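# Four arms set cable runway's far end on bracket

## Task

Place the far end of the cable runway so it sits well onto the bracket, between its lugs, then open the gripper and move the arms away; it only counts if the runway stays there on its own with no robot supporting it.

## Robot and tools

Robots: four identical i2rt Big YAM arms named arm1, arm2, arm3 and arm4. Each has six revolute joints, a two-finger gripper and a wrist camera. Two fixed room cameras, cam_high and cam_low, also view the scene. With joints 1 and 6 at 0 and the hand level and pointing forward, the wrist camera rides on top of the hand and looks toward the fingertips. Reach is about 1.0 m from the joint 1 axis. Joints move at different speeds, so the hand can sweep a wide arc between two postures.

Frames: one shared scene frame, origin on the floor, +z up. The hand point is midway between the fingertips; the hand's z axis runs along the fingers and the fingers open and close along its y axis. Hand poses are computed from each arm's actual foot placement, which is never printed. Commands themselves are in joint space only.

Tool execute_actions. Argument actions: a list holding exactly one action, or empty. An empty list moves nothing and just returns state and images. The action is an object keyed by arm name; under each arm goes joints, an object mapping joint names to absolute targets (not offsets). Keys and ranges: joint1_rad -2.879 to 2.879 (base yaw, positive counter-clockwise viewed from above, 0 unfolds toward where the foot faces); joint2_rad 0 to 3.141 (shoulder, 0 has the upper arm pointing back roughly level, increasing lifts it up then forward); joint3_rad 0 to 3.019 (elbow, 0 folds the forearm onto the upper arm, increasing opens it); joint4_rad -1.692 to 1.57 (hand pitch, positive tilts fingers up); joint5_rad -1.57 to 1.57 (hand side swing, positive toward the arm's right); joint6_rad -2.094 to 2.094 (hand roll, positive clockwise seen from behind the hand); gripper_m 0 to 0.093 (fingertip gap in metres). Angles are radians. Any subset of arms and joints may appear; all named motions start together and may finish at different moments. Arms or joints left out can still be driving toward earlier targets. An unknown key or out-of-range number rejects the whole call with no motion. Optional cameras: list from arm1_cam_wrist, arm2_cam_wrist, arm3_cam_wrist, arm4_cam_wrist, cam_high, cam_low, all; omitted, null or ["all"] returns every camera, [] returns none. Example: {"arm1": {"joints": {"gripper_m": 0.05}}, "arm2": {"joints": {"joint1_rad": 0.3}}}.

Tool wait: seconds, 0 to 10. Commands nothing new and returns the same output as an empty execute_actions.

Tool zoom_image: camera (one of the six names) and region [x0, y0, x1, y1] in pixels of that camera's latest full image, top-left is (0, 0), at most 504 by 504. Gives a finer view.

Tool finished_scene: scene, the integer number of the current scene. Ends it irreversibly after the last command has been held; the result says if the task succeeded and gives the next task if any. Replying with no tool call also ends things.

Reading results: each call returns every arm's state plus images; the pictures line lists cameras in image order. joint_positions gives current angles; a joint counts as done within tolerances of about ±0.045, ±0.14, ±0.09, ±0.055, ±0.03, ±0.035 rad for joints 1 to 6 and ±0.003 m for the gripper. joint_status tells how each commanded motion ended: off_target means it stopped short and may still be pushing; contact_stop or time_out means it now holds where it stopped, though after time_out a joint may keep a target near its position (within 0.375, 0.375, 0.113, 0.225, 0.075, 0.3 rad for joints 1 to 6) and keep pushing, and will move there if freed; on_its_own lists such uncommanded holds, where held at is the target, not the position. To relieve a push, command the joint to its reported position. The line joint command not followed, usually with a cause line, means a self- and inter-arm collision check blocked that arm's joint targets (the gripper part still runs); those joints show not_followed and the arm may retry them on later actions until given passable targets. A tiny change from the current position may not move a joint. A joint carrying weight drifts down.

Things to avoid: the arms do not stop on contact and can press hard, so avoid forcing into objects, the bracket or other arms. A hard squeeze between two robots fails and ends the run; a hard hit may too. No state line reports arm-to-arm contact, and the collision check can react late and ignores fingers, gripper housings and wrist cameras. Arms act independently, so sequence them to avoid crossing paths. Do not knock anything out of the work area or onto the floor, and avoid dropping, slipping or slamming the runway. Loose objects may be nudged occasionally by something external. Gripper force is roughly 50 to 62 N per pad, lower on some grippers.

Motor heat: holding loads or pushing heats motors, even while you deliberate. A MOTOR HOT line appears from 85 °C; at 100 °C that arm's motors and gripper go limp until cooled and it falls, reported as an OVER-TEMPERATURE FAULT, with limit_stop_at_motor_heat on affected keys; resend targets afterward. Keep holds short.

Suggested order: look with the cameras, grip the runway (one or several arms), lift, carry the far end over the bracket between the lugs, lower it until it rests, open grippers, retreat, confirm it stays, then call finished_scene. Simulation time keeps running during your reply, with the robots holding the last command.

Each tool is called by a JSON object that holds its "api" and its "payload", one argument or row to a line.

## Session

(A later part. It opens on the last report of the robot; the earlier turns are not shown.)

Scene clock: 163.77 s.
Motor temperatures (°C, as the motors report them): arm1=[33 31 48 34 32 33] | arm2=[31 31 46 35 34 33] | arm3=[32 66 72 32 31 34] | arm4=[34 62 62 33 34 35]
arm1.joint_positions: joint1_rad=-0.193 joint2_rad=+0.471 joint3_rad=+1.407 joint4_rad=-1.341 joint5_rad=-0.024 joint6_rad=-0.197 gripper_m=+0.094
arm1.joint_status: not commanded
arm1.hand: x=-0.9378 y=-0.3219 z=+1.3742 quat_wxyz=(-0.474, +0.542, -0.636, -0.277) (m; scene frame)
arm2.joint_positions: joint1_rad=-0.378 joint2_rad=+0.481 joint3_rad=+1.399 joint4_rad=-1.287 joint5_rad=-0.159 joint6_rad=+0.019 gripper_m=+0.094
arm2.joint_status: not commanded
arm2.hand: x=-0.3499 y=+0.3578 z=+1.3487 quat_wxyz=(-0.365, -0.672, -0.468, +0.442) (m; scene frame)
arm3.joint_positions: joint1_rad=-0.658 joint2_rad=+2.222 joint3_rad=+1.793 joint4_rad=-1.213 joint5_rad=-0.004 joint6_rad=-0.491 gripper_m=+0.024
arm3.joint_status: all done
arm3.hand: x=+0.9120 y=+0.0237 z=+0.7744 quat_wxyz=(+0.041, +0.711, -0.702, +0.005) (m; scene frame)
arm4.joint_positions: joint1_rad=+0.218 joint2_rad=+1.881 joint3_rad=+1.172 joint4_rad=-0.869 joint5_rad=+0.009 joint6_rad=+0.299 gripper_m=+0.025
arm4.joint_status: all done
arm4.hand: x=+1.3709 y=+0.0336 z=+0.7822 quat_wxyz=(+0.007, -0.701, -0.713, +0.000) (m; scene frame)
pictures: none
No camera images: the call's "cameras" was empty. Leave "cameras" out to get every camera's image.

It's resting on the shelf. Releasing and moving clear.

{"api": "execute_actions", "payload": {
  "actions": [
    {"arm3": {"joints": {"joint2_rad": 2.222, "joint3_rad": 1.793, "gripper_m": 0.07}}, "arm4": {"joints": {"joint2_rad": 1.881, "joint3_rad": 1.172, "gripper_m": 0.06}}}
  ],
  "cameras": []
}}

{"api": "execute_actions", "payload": {
  "actions": [
    {"arm3": {"joints": {"joint2_rad": 1.9, "joint3_rad": 1.8, "joint4_rad": -1.45}}, "arm4": {"joints": {"joint2_rad": 1.5, "joint3_rad": 1.2, "joint4_rad": -1.25}}}
  ],
  "cameras": []
}}

{"api": "execute_actions", "payload": {
  "actions": [
    {"arm3": {"joints": {"joint2_rad": 1.3, "joint3_rad": 1.4, "joint4_rad": -1.4}}, "arm4": {"joints": {"joint2_rad": 1.1, "joint3_rad": 1.3, "joint4_rad": -1.4}}}
  ],
  "cameras": ["cam_high", "cam_low"]
}}

{"api": "zoom_image", "payload": {
  "camera": "cam_high",
  "region": [350, 110, 470, 230]
}}

Scene clock: 173.77 s.
Motor temperatures (°C, as the motors report them): arm1=[33 31 48 34 32 33] | arm2=[31 31 46 35 34 33] | arm3=[32 63 66 32 31 33] | arm4=[34 60 58 33 34 35]
arm1.joint_positions: joint1_rad=-0.193 joint2_rad=+0.471 joint3_rad=+1.407 joint4_rad=-1.341 joint5_rad=-0.024 joint6_rad=-0.197 gripper_m=+0.094
arm1.joint_status: not commanded
arm1.hand: x=-0.9378 y=-0.3219 z=+1.3742 quat_wxyz=(-0.474, +0.542, -0.636, -0.277) (m; scene frame)
arm2.joint_positions: joint1_rad=-0.378 joint2_rad=+0.481 joint3_rad=+1.399 joint4_rad=-1.287 joint5_rad=-0.159 joint6_rad=+0.019 gripper_m=+0.094
arm2.joint_status: not commanded
arm2.hand: x=-0.3499 y=+0.3578 z=+1.3487 quat_wxyz=(-0.365, -0.672, -0.468, +0.442) (m; scene frame)
arm3.joint_positions: joint1_rad=-0.655 joint2_rad=+2.223 joint3_rad=+1.792 joint4_rad=-1.213 joint5_rad=-0.002 joint6_rad=-0.489 gripper_m=+0.070
arm3.joint_status: all done
arm3.hand: x=+0.9104 y=+0.0241 z=+0.7739 quat_wxyz=(+0.042, +0.711, -0.702, +0.007) (m; scene frame)
arm4.joint_positions: joint1_rad=+0.212 joint2_rad=+1.882 joint3_rad=+1.171 joint4_rad=-0.868 joint5_rad=+0.002 joint6_rad=+0.306 gripper_m=+0.060
arm4.joint_status: all done
arm4.hand: x=+1.3692 y=+0.0335 z=+0.7816 quat_wxyz=(+0.005, -0.705, -0.709, -0.003) (m; scene frame)
pictures: none
No camera images: the call's "cameras" was empty. Leave "cameras" out to get every camera's image.

Scene clock: 175.30 s.
Motor temperatures (°C, as the motors report them): arm1=[33 31 48 34 32 33] | arm2=[31 31 46 35 34 33] | arm3=[32 63 66 32 31 33] | arm4=[34 60 58 33 34 35]
arm1.joint_positions: joint1_rad=-0.193 joint2_rad=+0.471 joint3_rad=+1.407 joint4_rad=-1.341 joint5_rad=-0.024 joint6_rad=-0.197 gripper_m=+0.094
arm1.joint_status: not commanded
arm1.hand: x=-0.9378 y=-0.3219 z=+1.3742 quat_wxyz=(-0.474, +0.542, -0.636, -0.277) (m; scene frame)
arm2.joint_positions: joint1_rad=-0.378 joint2_rad=+0.481 joint3_rad=+1.399 joint4_rad=-1.287 joint5_rad=-0.159 joint6_rad=+0.019 gripper_m=+0.094
arm2.joint_status: not commanded
arm2.hand: x=-0.3499 y=+0.3578 z=+1.3487 quat_wxyz=(-0.365, -0.672, -0.468, +0.442) (m; scene frame)
arm3.joint_positions: joint1_rad=-0.655 joint2_rad=+1.904 joint3_rad=+1.790 joint4_rad=-1.438 joint5_rad=-0.002 joint6_rad=-0.489 gripper_m=+0.070
arm3.joint_status: all done
arm3.hand: x=+0.8943 y=-0.0112 z=+0.9654 quat_wxyz=(-0.002, +0.712, -0.702, -0.007) (m; scene frame)
arm4.joint_positions: joint1_rad=+0.212 joint2_rad=+1.487 joint3_rad=+1.171 joint4_rad=-1.234 joint5_rad=+0.002 joint6_rad=+0.306 gripper_m=+0.060
arm4.joint_status: all done
arm4.hand: x=+1.3495 y=+0.0936 z=+0.9554 quat_wxyz=(-0.007, -0.705, -0.709, +0.004) (m; scene frame)
pictures: none
No camera images: the call's "cameras" was empty. Leave "cameras" out to get every camera's image.

Scene clock: 176.87 s.
Motor temperatures (°C, as the motors report them): arm1=[33 31 48 34 32 33] | arm2=[31 31 46 35 34 33] | arm3=[32 62 65 32 31 33] | arm4=[34 59 58 33 34 35]
arm1.joint_positions: joint1_rad=-0.193 joint2_rad=+0.471 joint3_rad=+1.407 joint4_rad=-1.341 joint5_rad=-0.024 joint6_rad=-0.197 gripper_m=+0.094
arm1.joint_status: not commanded
arm1.hand: x=-0.9378 y=-0.3219 z=+1.3742 quat_wxyz=(-0.474, +0.542, -0.636, -0.277) (m; scene frame)
arm2.joint_positions: joint1_rad=-0.378 joint2_rad=+0.481 joint3_rad=+1.399 joint4_rad=-1.287 joint5_rad=-0.159 joint6_rad=+0.019 gripper_m=+0.094
arm2.joint_status: not commanded
arm2.hand: x=-0.3499 y=+0.3578 z=+1.3487 quat_wxyz=(-0.365, -0.672, -0.468, +0.442) (m; scene frame)
arm3.joint_positions: joint1_rad=-0.655 joint2_rad=+1.299 joint3_rad=+1.403 joint4_rad=-1.408 joint5_rad=-0.002 joint6_rad=-0.488 gripper_m=+0.070
arm3.joint_status: all done
arm3.hand: x=+0.8213 y=-0.1559 z=+1.1064 quat_wxyz=(-0.121, +0.705, -0.697, -0.044) (m; scene frame)
arm4.joint_positions: joint1_rad=+0.212 joint2_rad=+1.093 joint3_rad=+1.267 joint4_rad=-1.385 joint5_rad=+0.002 joint6_rad=+0.306 gripper_m=+0.060
arm4.joint_status: all done
arm4.hand: x=+1.3326 y=+0.1450 z=+1.1407 quat_wxyz=(-0.157, -0.694, -0.697, +0.081) (m; scene frame)
pictures: cam_high, cam_low
Images, in order (width x height): cam_high 896x504, cam_low 896x504.

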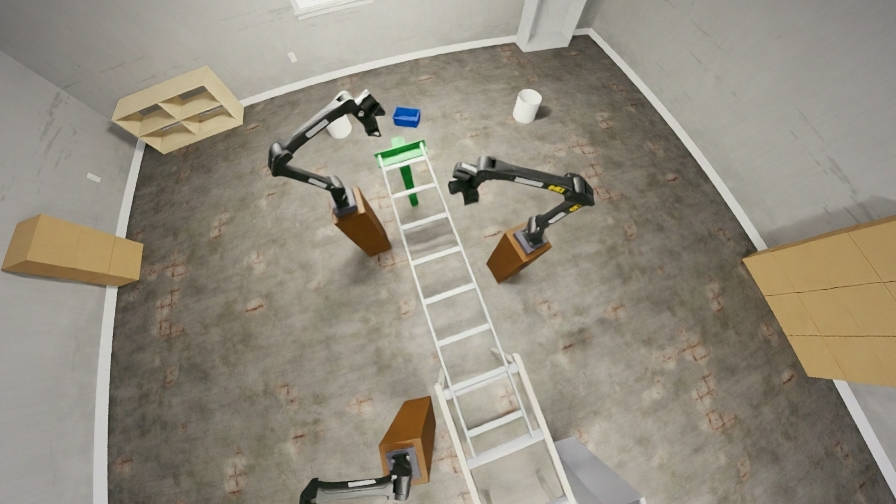

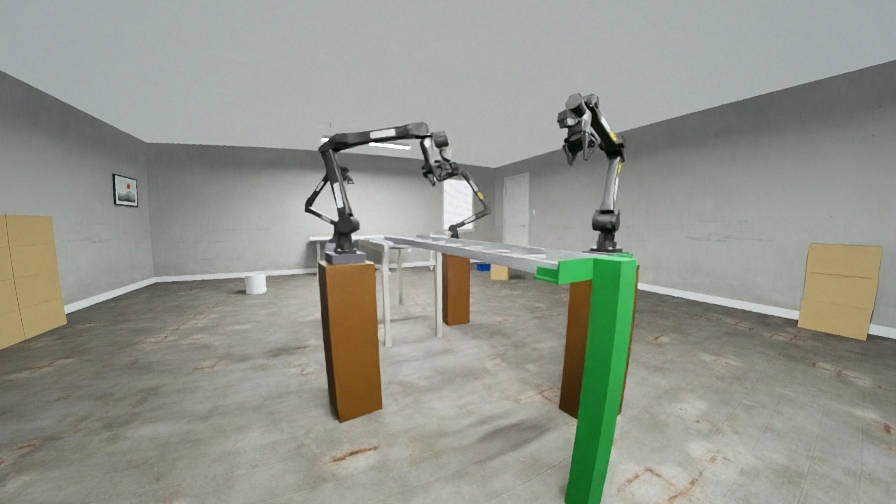

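Region (350, 110, 470, 230) of cam_high's 896x504 image, scaled by 4.200, with more detail than that image has.

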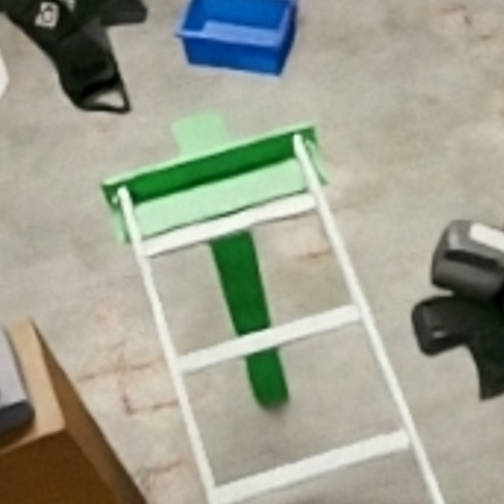

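The far end of the runway is seated on the bracket between the lugs, and the arms are clear.

{"api": "finished_scene", "payload": {
  "scene": 2
}}

The scene is finished: the task was done.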